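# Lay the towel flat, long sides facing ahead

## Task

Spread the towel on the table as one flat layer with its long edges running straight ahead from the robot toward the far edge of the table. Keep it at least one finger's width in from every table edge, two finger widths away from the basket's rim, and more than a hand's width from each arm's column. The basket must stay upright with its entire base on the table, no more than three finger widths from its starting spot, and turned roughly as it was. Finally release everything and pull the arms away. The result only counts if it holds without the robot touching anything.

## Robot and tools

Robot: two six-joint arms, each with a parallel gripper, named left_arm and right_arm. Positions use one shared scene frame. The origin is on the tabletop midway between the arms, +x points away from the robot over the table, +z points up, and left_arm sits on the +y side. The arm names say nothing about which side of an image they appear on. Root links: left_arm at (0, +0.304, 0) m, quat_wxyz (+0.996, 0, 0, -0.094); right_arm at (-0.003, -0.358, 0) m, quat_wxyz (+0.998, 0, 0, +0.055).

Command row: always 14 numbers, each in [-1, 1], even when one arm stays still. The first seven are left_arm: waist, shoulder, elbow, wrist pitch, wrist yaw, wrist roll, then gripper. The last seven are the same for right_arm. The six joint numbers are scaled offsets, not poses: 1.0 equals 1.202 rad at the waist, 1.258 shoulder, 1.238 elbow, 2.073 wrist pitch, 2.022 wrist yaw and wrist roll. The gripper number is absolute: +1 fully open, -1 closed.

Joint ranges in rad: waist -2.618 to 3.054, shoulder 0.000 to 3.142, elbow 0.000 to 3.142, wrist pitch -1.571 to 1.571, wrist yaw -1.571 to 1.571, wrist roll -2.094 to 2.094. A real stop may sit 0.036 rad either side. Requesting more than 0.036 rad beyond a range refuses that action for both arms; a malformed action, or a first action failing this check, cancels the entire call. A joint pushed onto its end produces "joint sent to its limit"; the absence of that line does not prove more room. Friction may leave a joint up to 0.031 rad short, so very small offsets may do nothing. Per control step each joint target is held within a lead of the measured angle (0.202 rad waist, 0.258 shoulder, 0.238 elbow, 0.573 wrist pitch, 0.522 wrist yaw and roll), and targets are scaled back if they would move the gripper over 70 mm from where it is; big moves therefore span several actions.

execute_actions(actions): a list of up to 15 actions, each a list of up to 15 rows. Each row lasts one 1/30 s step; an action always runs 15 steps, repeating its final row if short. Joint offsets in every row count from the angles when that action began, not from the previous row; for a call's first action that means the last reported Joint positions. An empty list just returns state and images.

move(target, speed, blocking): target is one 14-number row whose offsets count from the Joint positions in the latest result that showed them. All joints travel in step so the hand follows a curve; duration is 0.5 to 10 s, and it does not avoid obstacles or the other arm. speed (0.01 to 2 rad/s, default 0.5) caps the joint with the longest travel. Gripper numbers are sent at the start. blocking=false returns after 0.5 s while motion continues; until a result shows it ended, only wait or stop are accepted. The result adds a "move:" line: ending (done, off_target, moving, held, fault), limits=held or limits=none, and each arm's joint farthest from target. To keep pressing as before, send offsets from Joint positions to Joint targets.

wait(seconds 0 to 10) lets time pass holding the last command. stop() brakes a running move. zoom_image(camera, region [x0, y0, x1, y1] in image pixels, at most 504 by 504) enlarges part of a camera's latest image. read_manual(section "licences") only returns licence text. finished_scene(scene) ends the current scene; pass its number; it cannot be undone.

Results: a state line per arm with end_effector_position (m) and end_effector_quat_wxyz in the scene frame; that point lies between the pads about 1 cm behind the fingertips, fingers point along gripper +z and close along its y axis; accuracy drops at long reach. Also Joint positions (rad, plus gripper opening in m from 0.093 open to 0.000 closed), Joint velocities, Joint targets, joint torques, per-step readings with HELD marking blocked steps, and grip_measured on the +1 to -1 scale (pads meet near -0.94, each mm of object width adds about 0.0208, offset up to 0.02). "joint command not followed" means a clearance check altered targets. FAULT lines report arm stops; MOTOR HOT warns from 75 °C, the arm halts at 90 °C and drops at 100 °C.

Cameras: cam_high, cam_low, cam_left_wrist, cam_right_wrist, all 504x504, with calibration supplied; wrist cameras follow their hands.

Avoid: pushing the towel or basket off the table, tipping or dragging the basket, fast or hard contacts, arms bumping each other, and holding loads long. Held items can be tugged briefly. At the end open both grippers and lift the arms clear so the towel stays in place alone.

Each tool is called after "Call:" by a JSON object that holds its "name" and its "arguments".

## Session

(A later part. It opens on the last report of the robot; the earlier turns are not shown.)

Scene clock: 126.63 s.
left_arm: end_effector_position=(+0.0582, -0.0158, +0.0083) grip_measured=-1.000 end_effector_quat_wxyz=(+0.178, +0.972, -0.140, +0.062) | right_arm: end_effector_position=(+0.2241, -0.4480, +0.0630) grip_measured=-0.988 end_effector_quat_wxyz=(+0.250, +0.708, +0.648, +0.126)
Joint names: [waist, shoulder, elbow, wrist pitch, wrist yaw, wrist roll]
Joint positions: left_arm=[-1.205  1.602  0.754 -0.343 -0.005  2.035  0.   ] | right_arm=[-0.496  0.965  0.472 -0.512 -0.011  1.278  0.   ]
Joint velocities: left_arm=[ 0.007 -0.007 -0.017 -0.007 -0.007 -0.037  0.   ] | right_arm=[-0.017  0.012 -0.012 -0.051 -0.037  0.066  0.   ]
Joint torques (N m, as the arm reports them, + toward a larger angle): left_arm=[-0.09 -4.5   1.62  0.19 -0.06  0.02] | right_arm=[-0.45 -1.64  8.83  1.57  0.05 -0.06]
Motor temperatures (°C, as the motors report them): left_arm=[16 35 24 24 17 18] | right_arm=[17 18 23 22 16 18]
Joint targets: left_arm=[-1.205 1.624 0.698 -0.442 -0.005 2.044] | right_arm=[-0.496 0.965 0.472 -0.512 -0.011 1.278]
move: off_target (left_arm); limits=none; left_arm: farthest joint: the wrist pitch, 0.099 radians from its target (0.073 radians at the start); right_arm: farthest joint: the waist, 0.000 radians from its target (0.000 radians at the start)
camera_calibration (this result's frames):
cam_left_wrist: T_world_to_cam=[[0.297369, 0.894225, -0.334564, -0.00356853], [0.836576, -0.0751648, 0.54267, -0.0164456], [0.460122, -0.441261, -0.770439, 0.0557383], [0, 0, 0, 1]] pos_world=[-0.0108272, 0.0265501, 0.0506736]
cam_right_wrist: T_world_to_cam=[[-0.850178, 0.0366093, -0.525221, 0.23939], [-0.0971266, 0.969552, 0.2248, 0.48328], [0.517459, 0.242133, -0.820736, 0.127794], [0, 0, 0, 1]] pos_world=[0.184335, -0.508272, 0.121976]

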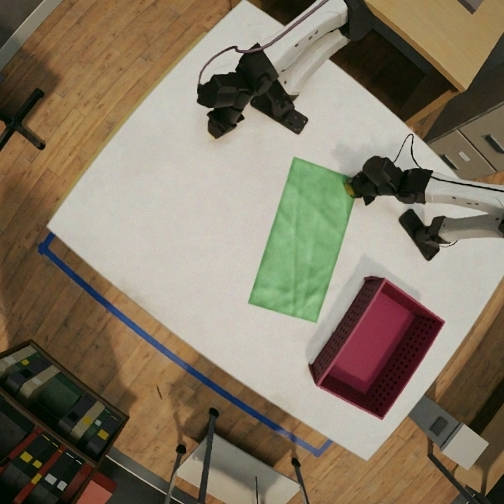

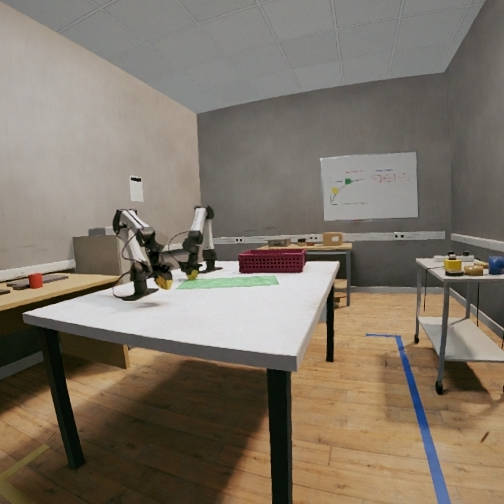

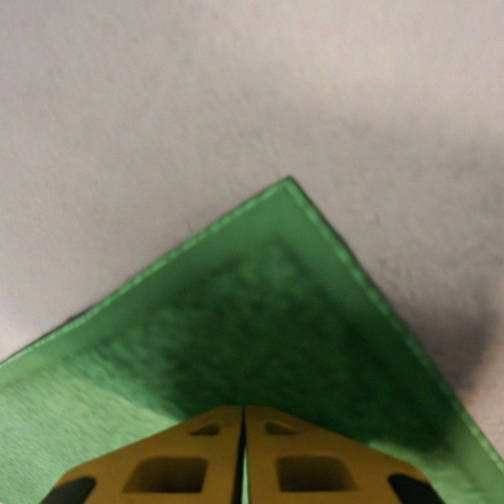

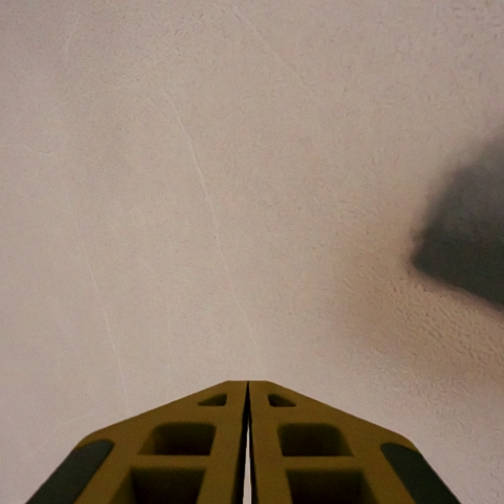

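Call:
{"name": "move", "arguments": {"target": [0.12,-0.215,-0.245,-0.085,0,0.02,-1,0,0,0,0,0,0,-1], "speed": 0.2}}

Scene clock: 138.13 s.
left_arm: end_effector_position=(+0.0755, +0.0598, +0.0080) grip_measured=-1.000 end_effector_quat_wxyz=(+0.175, +0.978, -0.095, +0.070) | right_arm: end_effector_position=(+0.2241, -0.4480, +0.0630) grip_measured=-0.988 end_effector_quat_wxyz=(+0.250, +0.708, +0.648, +0.126)
Joint names: [waist, shoulder, elbow, wrist pitch, wrist yaw, wrist roll]
Joint positions: left_arm=[-1.078  1.316  0.508 -0.384  0.008  2.067  0.   ] | right_arm=[-0.496  0.965  0.472 -0.512 -0.011  1.278  0.   ]
Joint velocities: left_arm=[-0.002  0.007 -0.012 -0.007 -0.051  0.007  0.   ] | right_arm=[-0.002 -0.002  0.007  0.007  0.007  0.007  0.   ]
Joint torques (N m, as the arm reports them, + toward a larger angle): left_arm=[ 1.06 -2.54  1.74 -0.14 -0.17  0.01] | right_arm=[-0.45 -1.65  8.84  1.57  0.05 -0.05]
Motor temperatures (°C, as the motors report them): left_arm=[16 33 23 23 17 18] | right_arm=[17 18 24 23 16 18]
Joint targets: left_arm=[-1.061 1.331 0.451 -0.519 -0.005 2.076] | right_arm=[-0.496 0.965 0.472 -0.512 -0.011 1.278]
move: off_target (left_arm); limits=none; left_arm: farthest joint: the wrist pitch, 0.136 radians from its target (0.176 radians at the start); right_arm: farthest joint: the waist, 0.000 radians from its target (0.000 radians at the start)
camera_calibration (this result's frames):
cam_left_wrist: T_world_to_cam=[[0.212614, 0.918463, -0.333499, -0.0715147], [0.840338, 0.00229566, 0.542058, -0.0299489], [0.498626, -0.395501, -0.771331, 0.0752649], [0, 0, 0, 1]] pos_world=[0.00284315, 0.0955197, 0.0504381]
cam_right_wrist: T_world_to_cam=[[-0.850178, 0.0366093, -0.525221, 0.23939], [-0.0971266, 0.969552, 0.2248, 0.48328], [0.517459, 0.242133, -0.820736, 0.127794], [0, 0, 0, 1]] pos_world=[0.184335, -0.508272, 0.121976]

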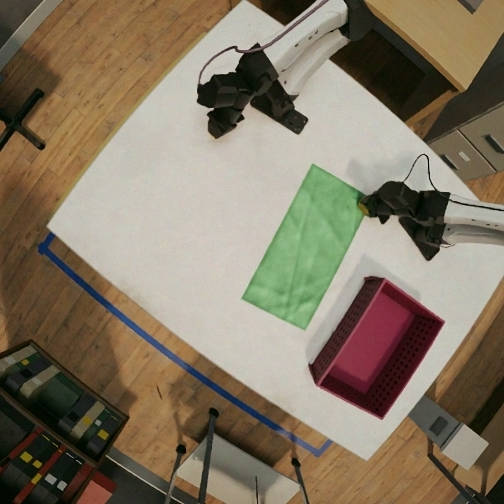

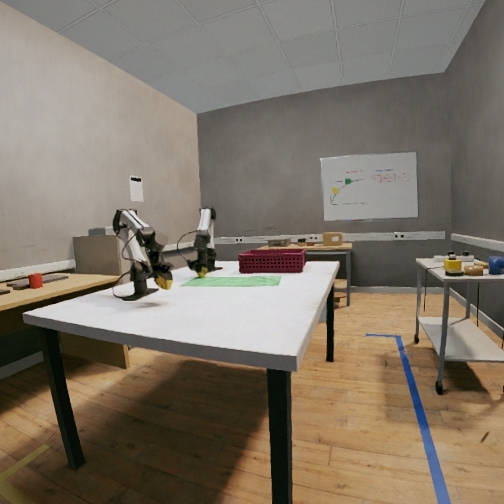

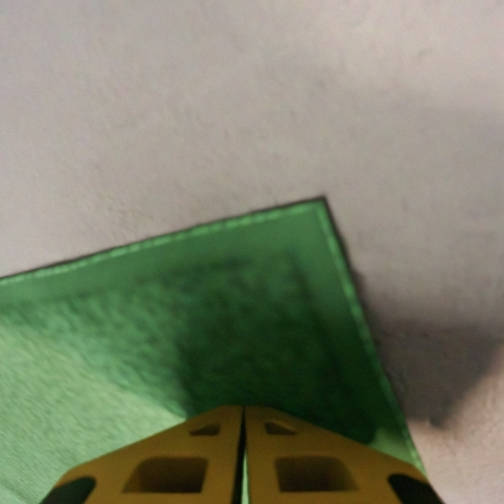

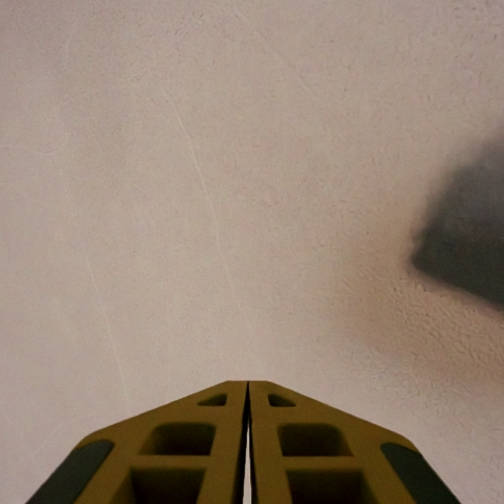

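Call:
{"name": "move", "arguments": {"target": [0,-0.4,0,0,0,0,-1,0.5,0.6,0.7,-0.03,0,-0.63,-1], "speed": 1}}

Call:
{"name": "move", "arguments": {"target": [0.8,-0.3,0,0,0,-0.9,-1,0.255,0.53,0.55,0,0,0,-1], "speed": 1.2}}

Scene clock: 151.30 s.
left_arm: end_effector_position=(+0.0822, +0.0374, +0.1334) grip_measured=-1.000 end_effector_quat_wxyz=(+0.393, +0.901, -0.089, +0.162) | right_arm: end_effector_position=(+0.4304, -0.2625, +0.1361) grip_measured=-0.987 end_effector_quat_wxyz=(+0.296, -0.096, +0.950, +0.040)
Joint names: [waist, shoulder, elbow, wrist pitch, wrist yaw, wrist roll]
Joint positions: left_arm=[-1.078  0.826  0.509 -0.376  0.009  2.067  0.   ] | right_arm=[ 0.102  1.709  1.312 -0.567 -0.012  0.015  0.   ]
Joint velocities: left_arm=[ 0.002  0.002 -0.002 -0.007  0.022 -0.066  0.   ] | right_arm=[ 0.002 -0.007  0.007 -0.022  0.022  0.007  0.   ]
Joint torques (N m, as the arm reports them, + toward a larger angle): left_arm=[-0.01 -1.9   7.18  1.82 -0.03 -0.07] | right_arm=[-0.17 -7.14 11.44  1.62  0.   -0.14]
Motor temperatures (°C, as the motors report them): left_arm=[16 30 23 23 17 18] | right_arm=[17 18 25 23 16 18]
Joint targets: left_arm=[-1.078 0.814 0.508 -0.384 0.008 2.067] | right_arm=[0.106 1.720 1.339 -0.574 -0.012 0.004]
move: off_target (right_arm); limits=none; left_arm: farthest joint: the shoulder, 0.013 radians from its target (0.504 radians at the start); right_arm: farthest joint: the elbow, 0.027 radians from its target (0.866 radians at the start)
camera_calibration (this result's frames):
cam_left_wrist: T_world_to_cam=[[0.290766, 0.670632, -0.682428, 0.038863], [0.754163, 0.278286, 0.594806, -0.113881], [0.588806, -0.687612, -0.42485, 0.117122], [0, 0, 0, 1]] pos_world=[0.00562235, 0.0861632, 0.144017]
cam_right_wrist: T_world_to_cam=[[0.208565, -0.9776, -0.0282479, -0.343167], [-0.965163, -0.201074, -0.167421, 0.426681], [0.157991, 0.062182, -0.985481, 0.166004], [0, 0, 0, 1]] pos_world=[0.457162, -0.260008, 0.225336]

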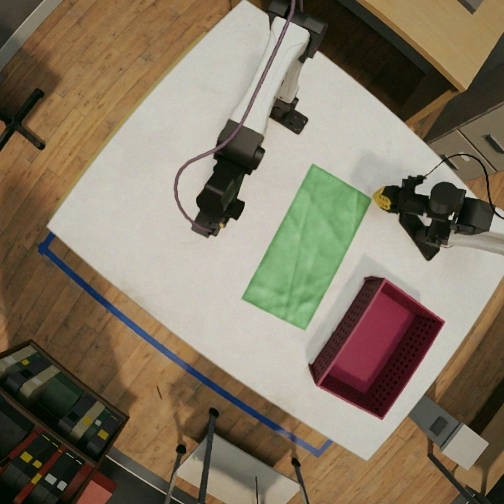

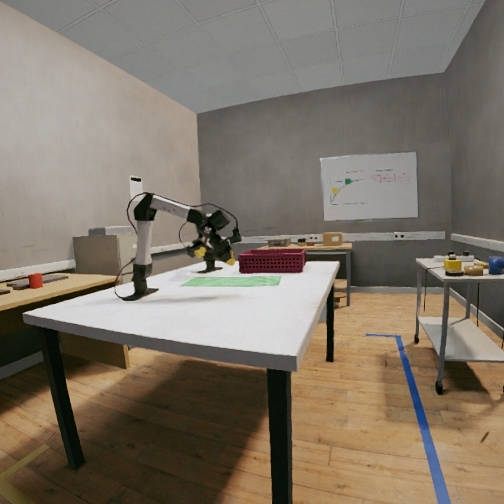

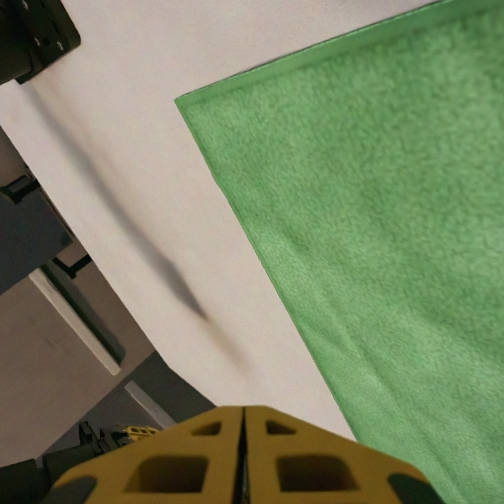

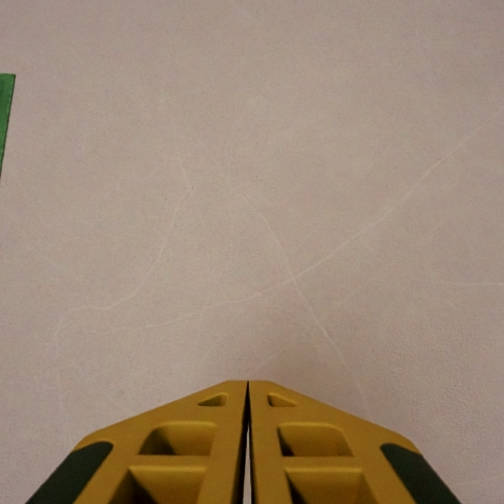

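Scene clock: 153.80 s.
left_arm: end_effector_position=(+0.2419, +0.2228, +0.2243) grip_measured=-1.000 end_effector_quat_wxyz=(+0.581, +0.232, +0.779, -0.023) | right_arm: end_effector_position=(+0.5127, -0.0633, +0.0554) grip_measured=-0.987 end_effector_quat_wxyz=(+0.281, -0.239, +0.926, +0.082)
Joint names: [waist, shoulder, elbow, wrist pitch, wrist yaw, wrist roll]
Joint positions: left_arm=[-0.129  0.462  0.509 -0.376  0.01   0.254  0.   ] | right_arm=[ 0.405  2.371  1.967 -0.573 -0.012  0.015  0.   ]
Joint velocities: left_arm=[ 0.002  0.012  0.007 -0.066 -0.095  0.007  0.   ] | right_arm=[ 0.002  0.007 -0.017  0.051 -0.051 -0.022  0.   ]
Joint torques (N m, as the arm reports them, + toward a larger angle): left_arm=[ 0.96  0.25  7.21  2.2  -0.1  -0.05] | right_arm=[ -0.13 -12.43  11.28   1.71   0.    -0.02]
Motor temperatures (°C, as the motors report them): left_arm=[16 30 24 24 17 18] | right_arm=[17 19 25 23 16 18]
Joint targets: left_arm=[-0.116 0.448 0.509 -0.376 0.009 0.248] | right_arm=[0.409 2.376 1.993 -0.567 -0.012 0.015]
move: off_target (right_arm); limits=none; left_arm: farthest joint: the shoulder, 0.014 radians from its target (0.377 radians at the start); right_arm: farthest joint: the elbow, 0.026 radians from its target (0.681 radians at the start)
camera_calibration (this result's frames):
cam_left_wrist: T_world_to_cam=[[-0.383678, -0.892061, -0.238786, 0.341954], [-0.570839, 0.432361, -0.698002, 0.236192], [0.725902, -0.1315, -0.675111, 0.0882331], [0, 0, 0, 1]] pos_world=[0.20198, 0.214526, 0.306084]
cam_right_wrist: T_world_to_cam=[[0.490713, -0.870865, -0.0282136, -0.305831], [-0.862729, -0.481082, -0.155751, 0.461825], [0.122065, 0.10077, -0.987393, 0.0820599], [0, 0, 0, 1]] pos_world=[0.538488, -0.0524307, 0.144327]

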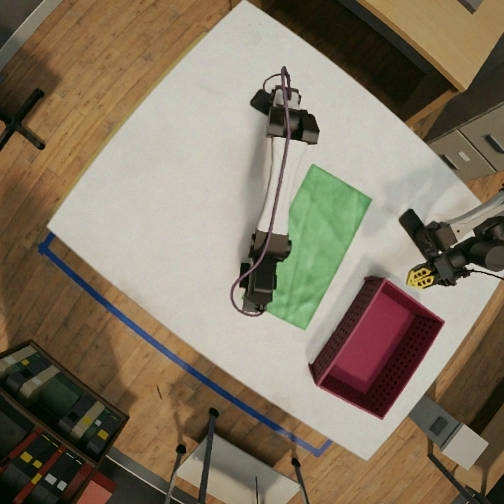

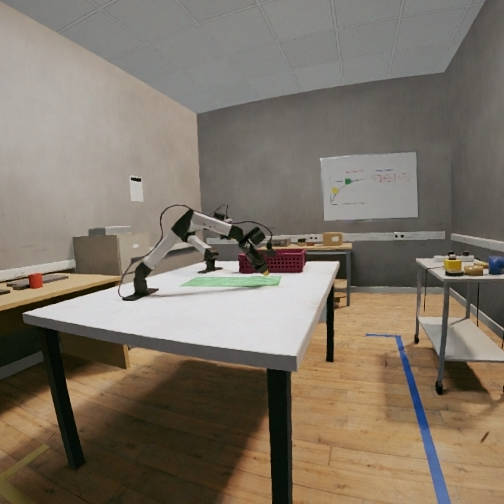

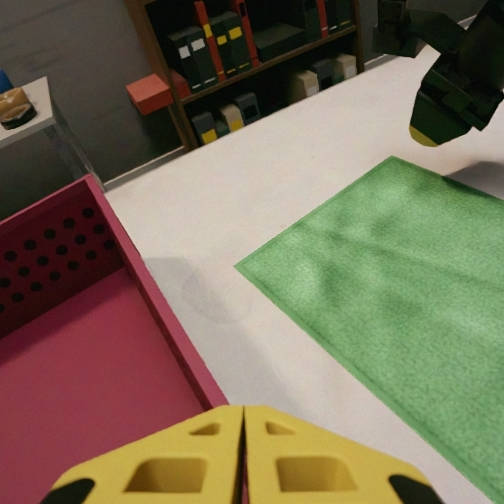

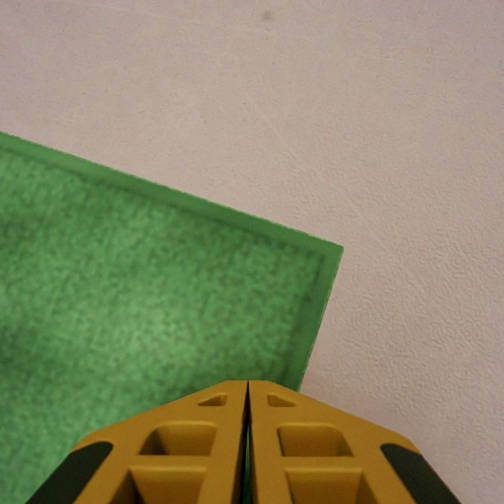

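Call:
{"name": "move", "arguments": {"target": [0,0,0,0,0,0,-1,0,0.11,0,0,0,0,-1], "speed": 0.15}}

Call:
{"name": "move", "arguments": {"target": [0,0,0,0,0,0,-1,-0.14,0.07,0,-0.02,0,0,-1], "speed": 0.12}}

Scene clock: 159.90 s.
left_arm: end_effector_position=(+0.2419, +0.2228, +0.2243) grip_measured=-1.000 end_effector_quat_wxyz=(+0.581, +0.232, +0.780, -0.023) | right_arm: end_effector_position=(+0.5081, -0.0659, +0.0083) grip_measured=-0.987 end_effector_quat_wxyz=(+0.245, -0.241, +0.936, +0.073)
Joint names: [waist, shoulder, elbow, wrist pitch, wrist yaw, wrist roll]
Joint positions: left_arm=[-0.129  0.462  0.509 -0.376  0.01   0.254  0.   ] | right_arm=[ 0.405  2.455  1.967 -0.566 -0.012  0.015  0.   ]
Joint velocities: left_arm=[ 0.007 -0.007  0.007 -0.037  0.11  -0.022  0.   ] | right_arm=[0.012 0.002 0.007 0.037 0.037 0.037 0.   ]
Joint torques (N m, as the arm reports them, + toward a larger angle): left_arm=[-0.13  0.92  6.95  2.15 -0.08 -0.07] | right_arm=[-0.44 -9.38  8.78  1.45  0.   -0.03]
Motor temperatures (°C, as the motors report them): left_arm=[16 28 25 27 17 18] | right_arm=[17 23 26 23 16 18]
Joint targets: left_arm=[-0.129 0.462 0.509 -0.376 0.010 0.254] | right_arm=[0.405 2.509 1.967 -0.573 -0.012 0.015]
move: off_target (right_arm); limits=none; left_arm: farthest joint: the waist, 0.000 radians from its target (0.000 radians at the start); right_arm: farthest joint: the shoulder, 0.055 radians from its target (0.139 radians at the start)
camera_calibration (this result's frames):
cam_left_wrist: T_world_to_cam=[[-0.383596, -0.892189, -0.238437, 0.341885], [-0.570974, 0.432052, -0.698083, 0.236312], [0.725839, -0.131641, -0.67515, 0.0882886], [0, 0, 0, 1]] pos_world=[0.20199, 0.214549, 0.306091]
cam_right_wrist: T_world_to_cam=[[0.488841, -0.871927, -0.0278957, -0.306296], [-0.870581, -0.485539, -0.0796289, 0.452264], [0.0558861, 0.0632114, -0.996434, 0.067673], [0, 0, 0, 1]] pos_world=[0.53968, -0.0517543, 0.0949005]

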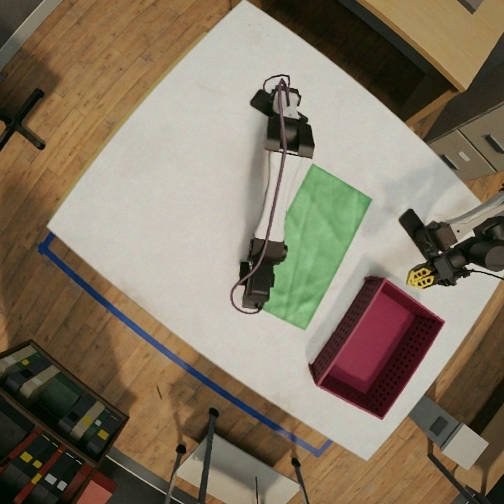

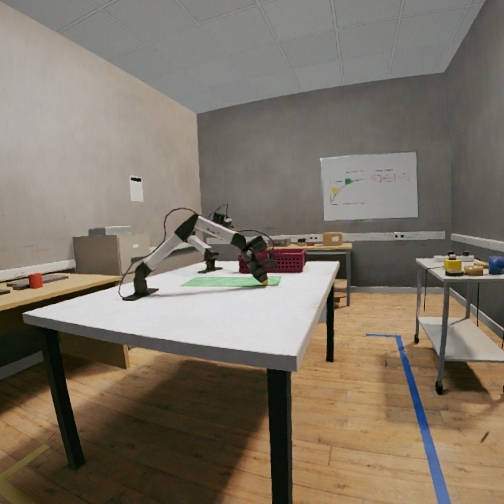

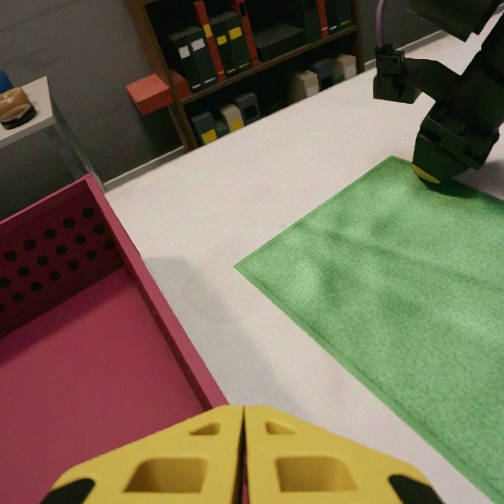

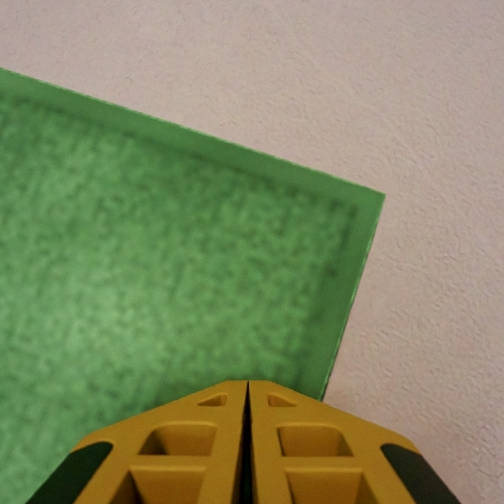

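Scene clock: 161.67 s.
left_arm: end_effector_position=(+0.2419, +0.2228, +0.2243) grip_measured=-1.000 end_effector_quat_wxyz=(+0.581, +0.232, +0.780, -0.023) | right_arm: end_effector_position=(+0.5480, -0.1308, +0.0073) grip_measured=-0.987 end_effector_quat_wxyz=(+0.256, -0.180, +0.946, +0.082)
Joint names: [waist, shoulder, elbow, wrist pitch, wrist yaw, wrist roll]
Joint positions: left_arm=[-0.129  0.462  0.509 -0.376  0.01   0.254  0.   ] | right_arm=[ 0.263  2.47   1.978 -0.537 -0.064  0.015  0.   ]
Joint velocities: left_arm=[-0.022 -0.007 -0.007 -0.022 -0.007 -0.081  0.   ] | right_arm=[ 0.037 -0.002  0.002 -0.007  0.022  0.037  0.   ]
Joint torques (N m, as the arm reports them, + toward a larger angle): left_arm=[ 0.    0.94  7.14  2.24 -0.09 -0.06] | right_arm=[-2.59 -8.31  7.88  0.83  0.47 -0.03]
Motor temperatures (°C, as the motors report them): left_arm=[16 28 25 27 17 18] | right_arm=[17 23 26 23 16 18]
Joint targets: left_arm=[-0.129 0.462 0.509 -0.376 0.010 0.254] | right_arm=[0.237 2.543 1.967 -0.607 -0.012 0.015]
move: off_target (right_arm); limits=none; left_arm: farthest joint: the waist, 0.000 radians from its target (0.000 radians at the start); right_arm: farthest joint: the shoulder, 0.073 radians from its target (0.088 radians at the start)
camera_calibration (this result's frames):
cam_left_wrist: T_world_to_cam=[[-0.383596, -0.892189, -0.238437, 0.341885], [-0.570974, 0.432052, -0.698083, 0.236312], [0.725839, -0.131641, -0.67515, 0.0882886], [0, 0, 0, 1]] pos_world=[0.20199, 0.214549, 0.306091]
cam_right_wrist: T_world_to_cam=[[0.384321, -0.920381, -0.0720836, -0.331173], [-0.920641, -0.376277, -0.104093, 0.497361], [0.0686814, 0.106368, -0.991952, 0.0670856], [0, 0, 0, 1]] pos_world=[0.58056, -0.124795, 0.0944452]

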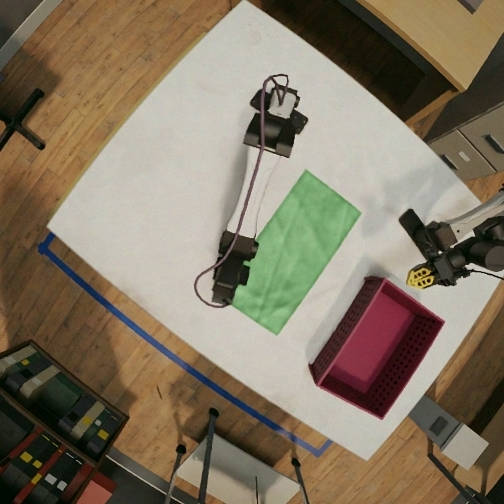

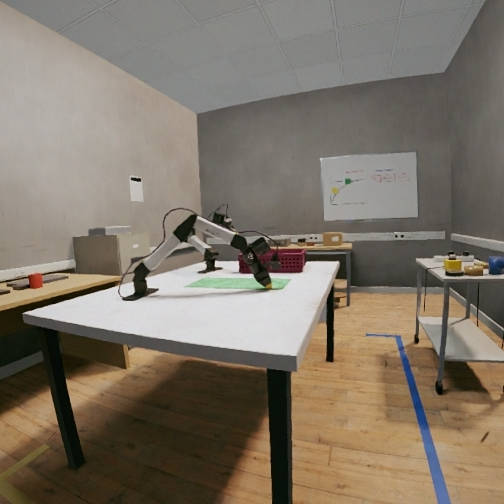

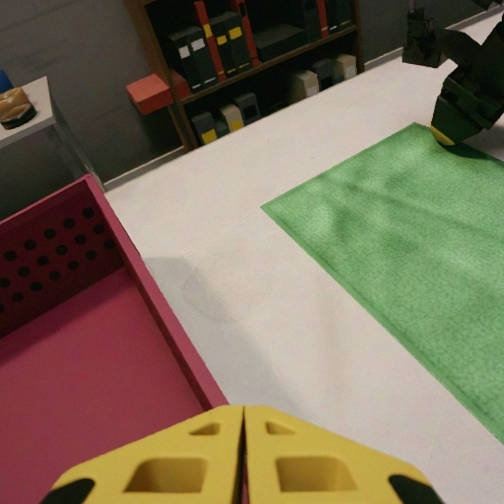

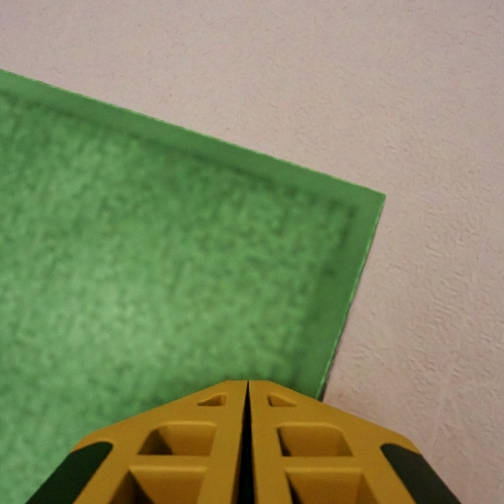

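Call:
{"name": "move", "arguments": {"target": [0,0,0,0,0,0,-1,-0.045,0.06,0,-0.03,0.026,0,-1], "speed": 0.1}}

Call:
{"name": "move", "arguments": {"target": [0,0,0,0,0,0,-1,0,-0.2,0,0,0,0,-1]}}

Call:
{"name": "move", "arguments": {"target": [0,0,0,0,0,0,-1,-0.6,-1,-0.9,0,0,0,-1], "speed": 1}}

Scene clock: 170.47 s.
left_arm: end_effector_position=(+0.2419, +0.2228, +0.2243) grip_measured=-1.000 end_effector_quat_wxyz=(+0.581, +0.232, +0.780, -0.023) | right_arm: end_effector_position=(+0.5560, -0.1440, +0.0073) grip_measured=-0.987 end_effector_quat_wxyz=(+0.260, -0.168, +0.947, +0.081)
Joint names: [waist, shoulder, elbow, wrist pitch, wrist yaw, wrist roll]
Joint positions: left_arm=[-0.129  0.462  0.509 -0.376  0.01   0.254  0.   ] | right_arm=[ 0.236  2.477  1.986 -0.531 -0.069  0.015  0.   ]
Joint velocities: left_arm=[ 0.002  0.002  0.007 -0.037  0.007  0.037  0.   ] | right_arm=[-0.002  0.012 -0.027  0.007  0.022  0.037  0.   ]
Joint torques (N m, as the arm reports them, + toward a larger angle): left_arm=[-0.02  1.21  7.05  2.18 -0.06 -0.03] | right_arm=[-2.75 -8.52  8.13  0.86  0.51 -0.02]
Motor temperatures (°C, as the motors report them): left_arm=[16 27 27 29 17 18] | right_arm=[17 25 26 22 16 18]
Joint targets: left_arm=[-0.129 0.462 0.509 -0.376 0.010 0.254] | right_arm=[0.209 2.546 1.978 -0.599 -0.011 0.015]
move: off_target (right_arm); limits=none; left_arm: farthest joint: the waist, 0.000 radians from its target (0.000 radians at the start); right_arm: farthest joint: the shoulder, 0.069 radians from its target (0.075 radians at the start)
camera_calibration (this result's frames):
cam_left_wrist: T_world_to_cam=[[-0.383596, -0.892189, -0.238437, 0.341885], [-0.570974, 0.432052, -0.698083, 0.236312], [0.725839, -0.131641, -0.67515, 0.0882886], [0, 0, 0, 1]] pos_world=[0.20199, 0.214549, 0.306091]
cam_right_wrist: T_world_to_cam=[[0.362399, -0.928908, -0.0761406, -0.335338], [-0.928874, -0.353258, -0.111363, 0.507741], [0.0765487, 0.111083, -0.990859, 0.0642932], [0, 0, 0, 1]] pos_world=[0.588232, -0.139276, 0.0947162]

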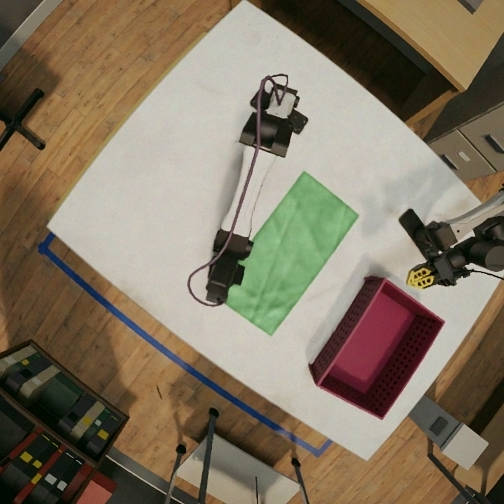

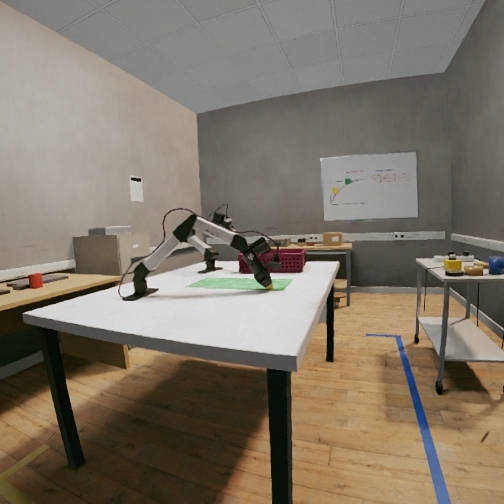

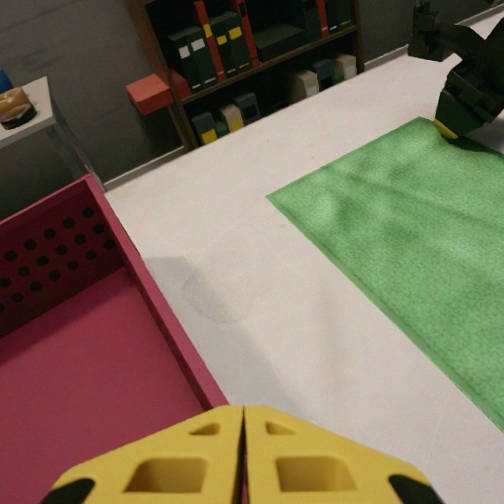

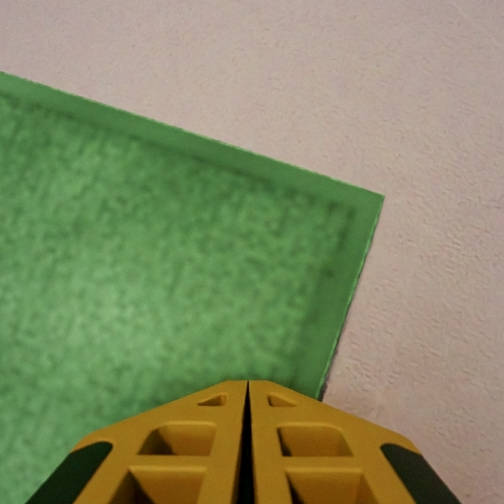

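Scene clock: 171.50 s.
left_arm: end_effector_position=(+0.2419, +0.2228, +0.2243) grip_measured=-1.000 end_effector_quat_wxyz=(+0.581, +0.232, +0.780, -0.023) | right_arm: end_effector_position=(+0.5627, -0.1404, +0.1553) grip_measured=-0.987 end_effector_quat_wxyz=(+0.376, -0.166, +0.906, +0.103)
Joint names: [waist, shoulder, elbow, wrist pitch, wrist yaw, wrist roll]
Joint positions: left_arm=[-0.129  0.462  0.509 -0.376  0.01   0.254  0.   ] | right_arm=[ 0.236  2.223  1.986 -0.535 -0.074  0.015  0.   ]
Joint velocities: left_arm=[ 0.007 -0.002 -0.012  0.051  0.051 -0.037  0.   ] | right_arm=[ 0.012 -0.007 -0.002  0.037 -0.007  0.051  0.   ]
Joint torques (N m, as the arm reports them, + toward a larger angle): left_arm=[ 0.28  1.21  7.11  2.23 -0.07 -0.03] | right_arm=[ -0.52 -11.94   9.41   2.03   0.03  -0.03]
Motor temperatures (°C, as the motors report them): left_arm=[16 27 27 29 17 18] | right_arm=[17 25 26 23 16 18]
Joint targets: left_arm=[-0.129 0.462 0.509 -0.376 0.010 0.254] | right_arm=[0.236 2.225 1.986 -0.531 -0.069 0.015]
move: done; limits=none; left_arm: farthest joint: the waist, 0.000 radians from its target (0.000 radians at the start); right_arm: farthest joint: the wrist yaw, 0.005 radians from its target (0.000 radians at the start)
camera_calibration (this result's frames):
cam_left_wrist: T_world_to_cam=[[-0.383596, -0.892189, -0.238437, 0.341885], [-0.570974, 0.432052, -0.698083, 0.236312], [0.725839, -0.131641, -0.67515, 0.0882886], [0, 0, 0, 1]] pos_world=[0.20199, 0.214549, 0.306091]
cam_right_wrist: T_world_to_cam=[[0.382919, -0.921048, -0.0710243, -0.334438], [-0.873057, -0.335695, -0.353668, 0.540307], [0.301903, 0.197434, -0.932671, 0.0862518], [0, 0, 0, 1]] pos_world=[0.573741, -0.143684, 0.247781]

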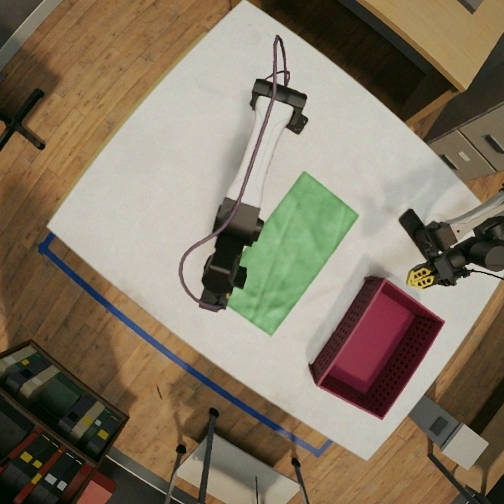

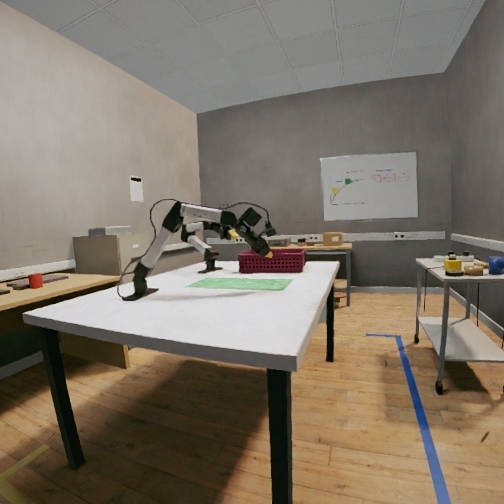

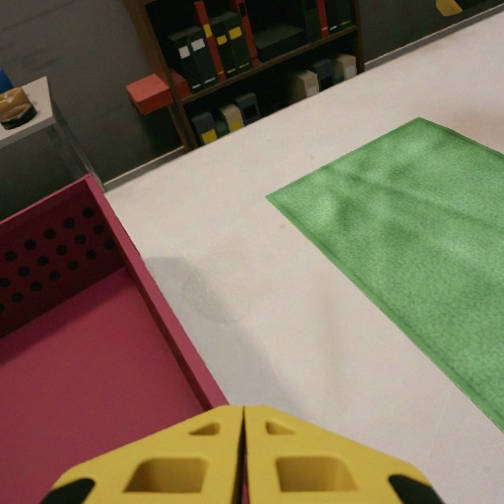

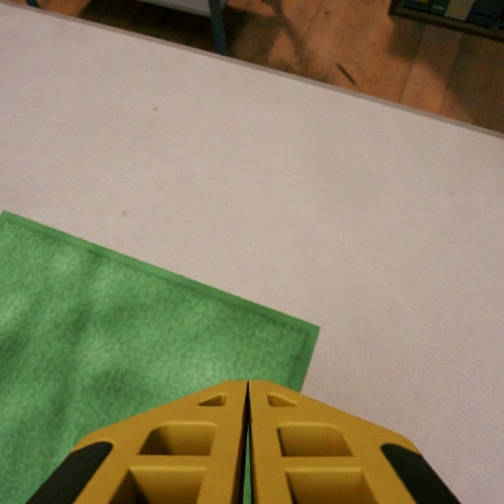

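Scene clock: 173.23 s.
left_arm: end_effector_position=(+0.2419, +0.2228, +0.2243) grip_measured=-1.000 end_effector_quat_wxyz=(+0.581, +0.232, +0.780, -0.023) | right_arm: end_effector_position=(+0.2980, -0.4600, +0.2274) grip_measured=-0.987 end_effector_quat_wxyz=(+0.450, +0.152, +0.879, -0.047)
Joint names: [waist, shoulder, elbow, wrist pitch, wrist yaw, wrist roll]
Joint positions: left_arm=[-0.129  0.462  0.509 -0.376  0.01   0.254  0.   ] | right_arm=[-0.475  0.98   0.89  -0.544 -0.072  0.015  0.   ]
Joint velocities: left_arm=[ 0.002  0.007 -0.032 -0.037 -0.007 -0.037  0.   ] | right_arm=[-0.012 -0.012  0.007 -0.037 -0.066 -0.066  0.   ]
Joint torques (N m, as the arm reports them, + toward a larger angle): left_arm=[-0.05  1.16  7.18  2.18 -0.08 -0.06] | right_arm=[-1.28 -3.18  7.75  2.28 -0.05 -0.03]
Motor temperatures (°C, as the motors report them): left_arm=[16 27 27 30 17 18] | right_arm=[17 26 26 23 16 18]
Joint targets: left_arm=[-0.129 0.462 0.509 -0.376 0.010 0.254] | right_arm=[-0.485 0.965 0.871 -0.535 -0.074 0.015]
move: done; limits=none; left_arm: farthest joint: the waist, 0.000 radians from its target (0.000 radians at the start); right_arm: farthest joint: the elbow, 0.019 radians from its target (1.114 radians at the start)
camera_calibration (this result's frames):
cam_left_wrist: T_world_to_cam=[[-0.383596, -0.892189, -0.238437, 0.341885], [-0.570974, 0.432052, -0.698083, 0.236312], [0.725839, -0.131641, -0.67515, 0.0882886], [0, 0, 0, 1]] pos_world=[0.20199, 0.214549, 0.306091]
cam_right_wrist: T_world_to_cam=[[-0.304142, -0.950543, -0.0629823, -0.33297], [-0.82598, 0.29607, -0.479688, 0.532732], [0.474611, -0.0938709, -0.875176, 0.0979933], [0, 0, 0, 1]] pos_world=[0.292247, -0.465029, 0.320335]

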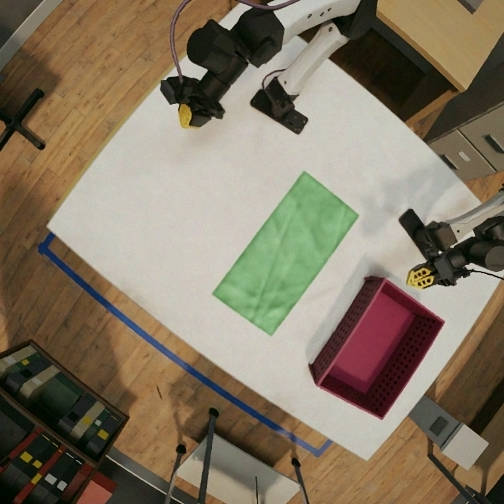

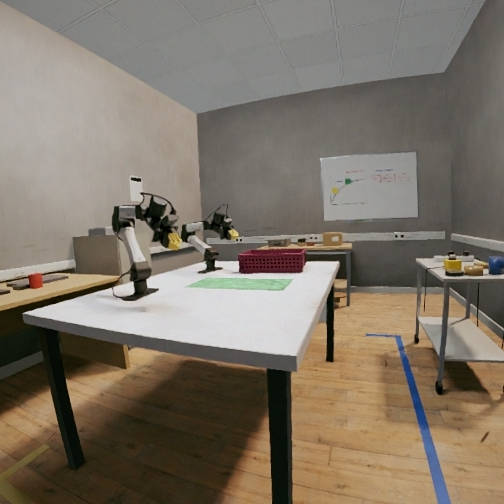

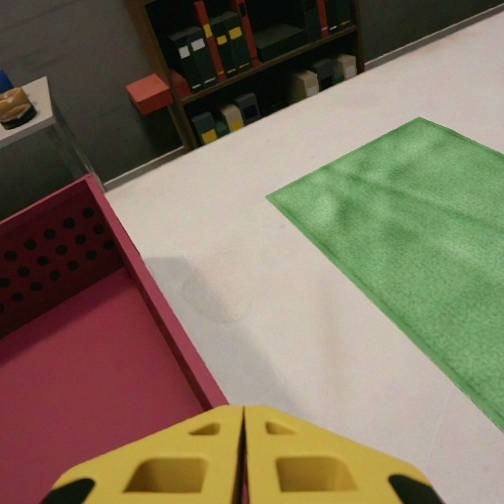

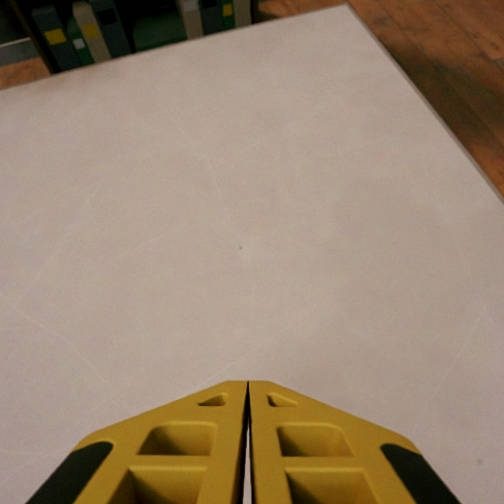

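Call:
{"name": "finished_scene", "arguments": {"scene": 1}}

The scene is finished: the task was done.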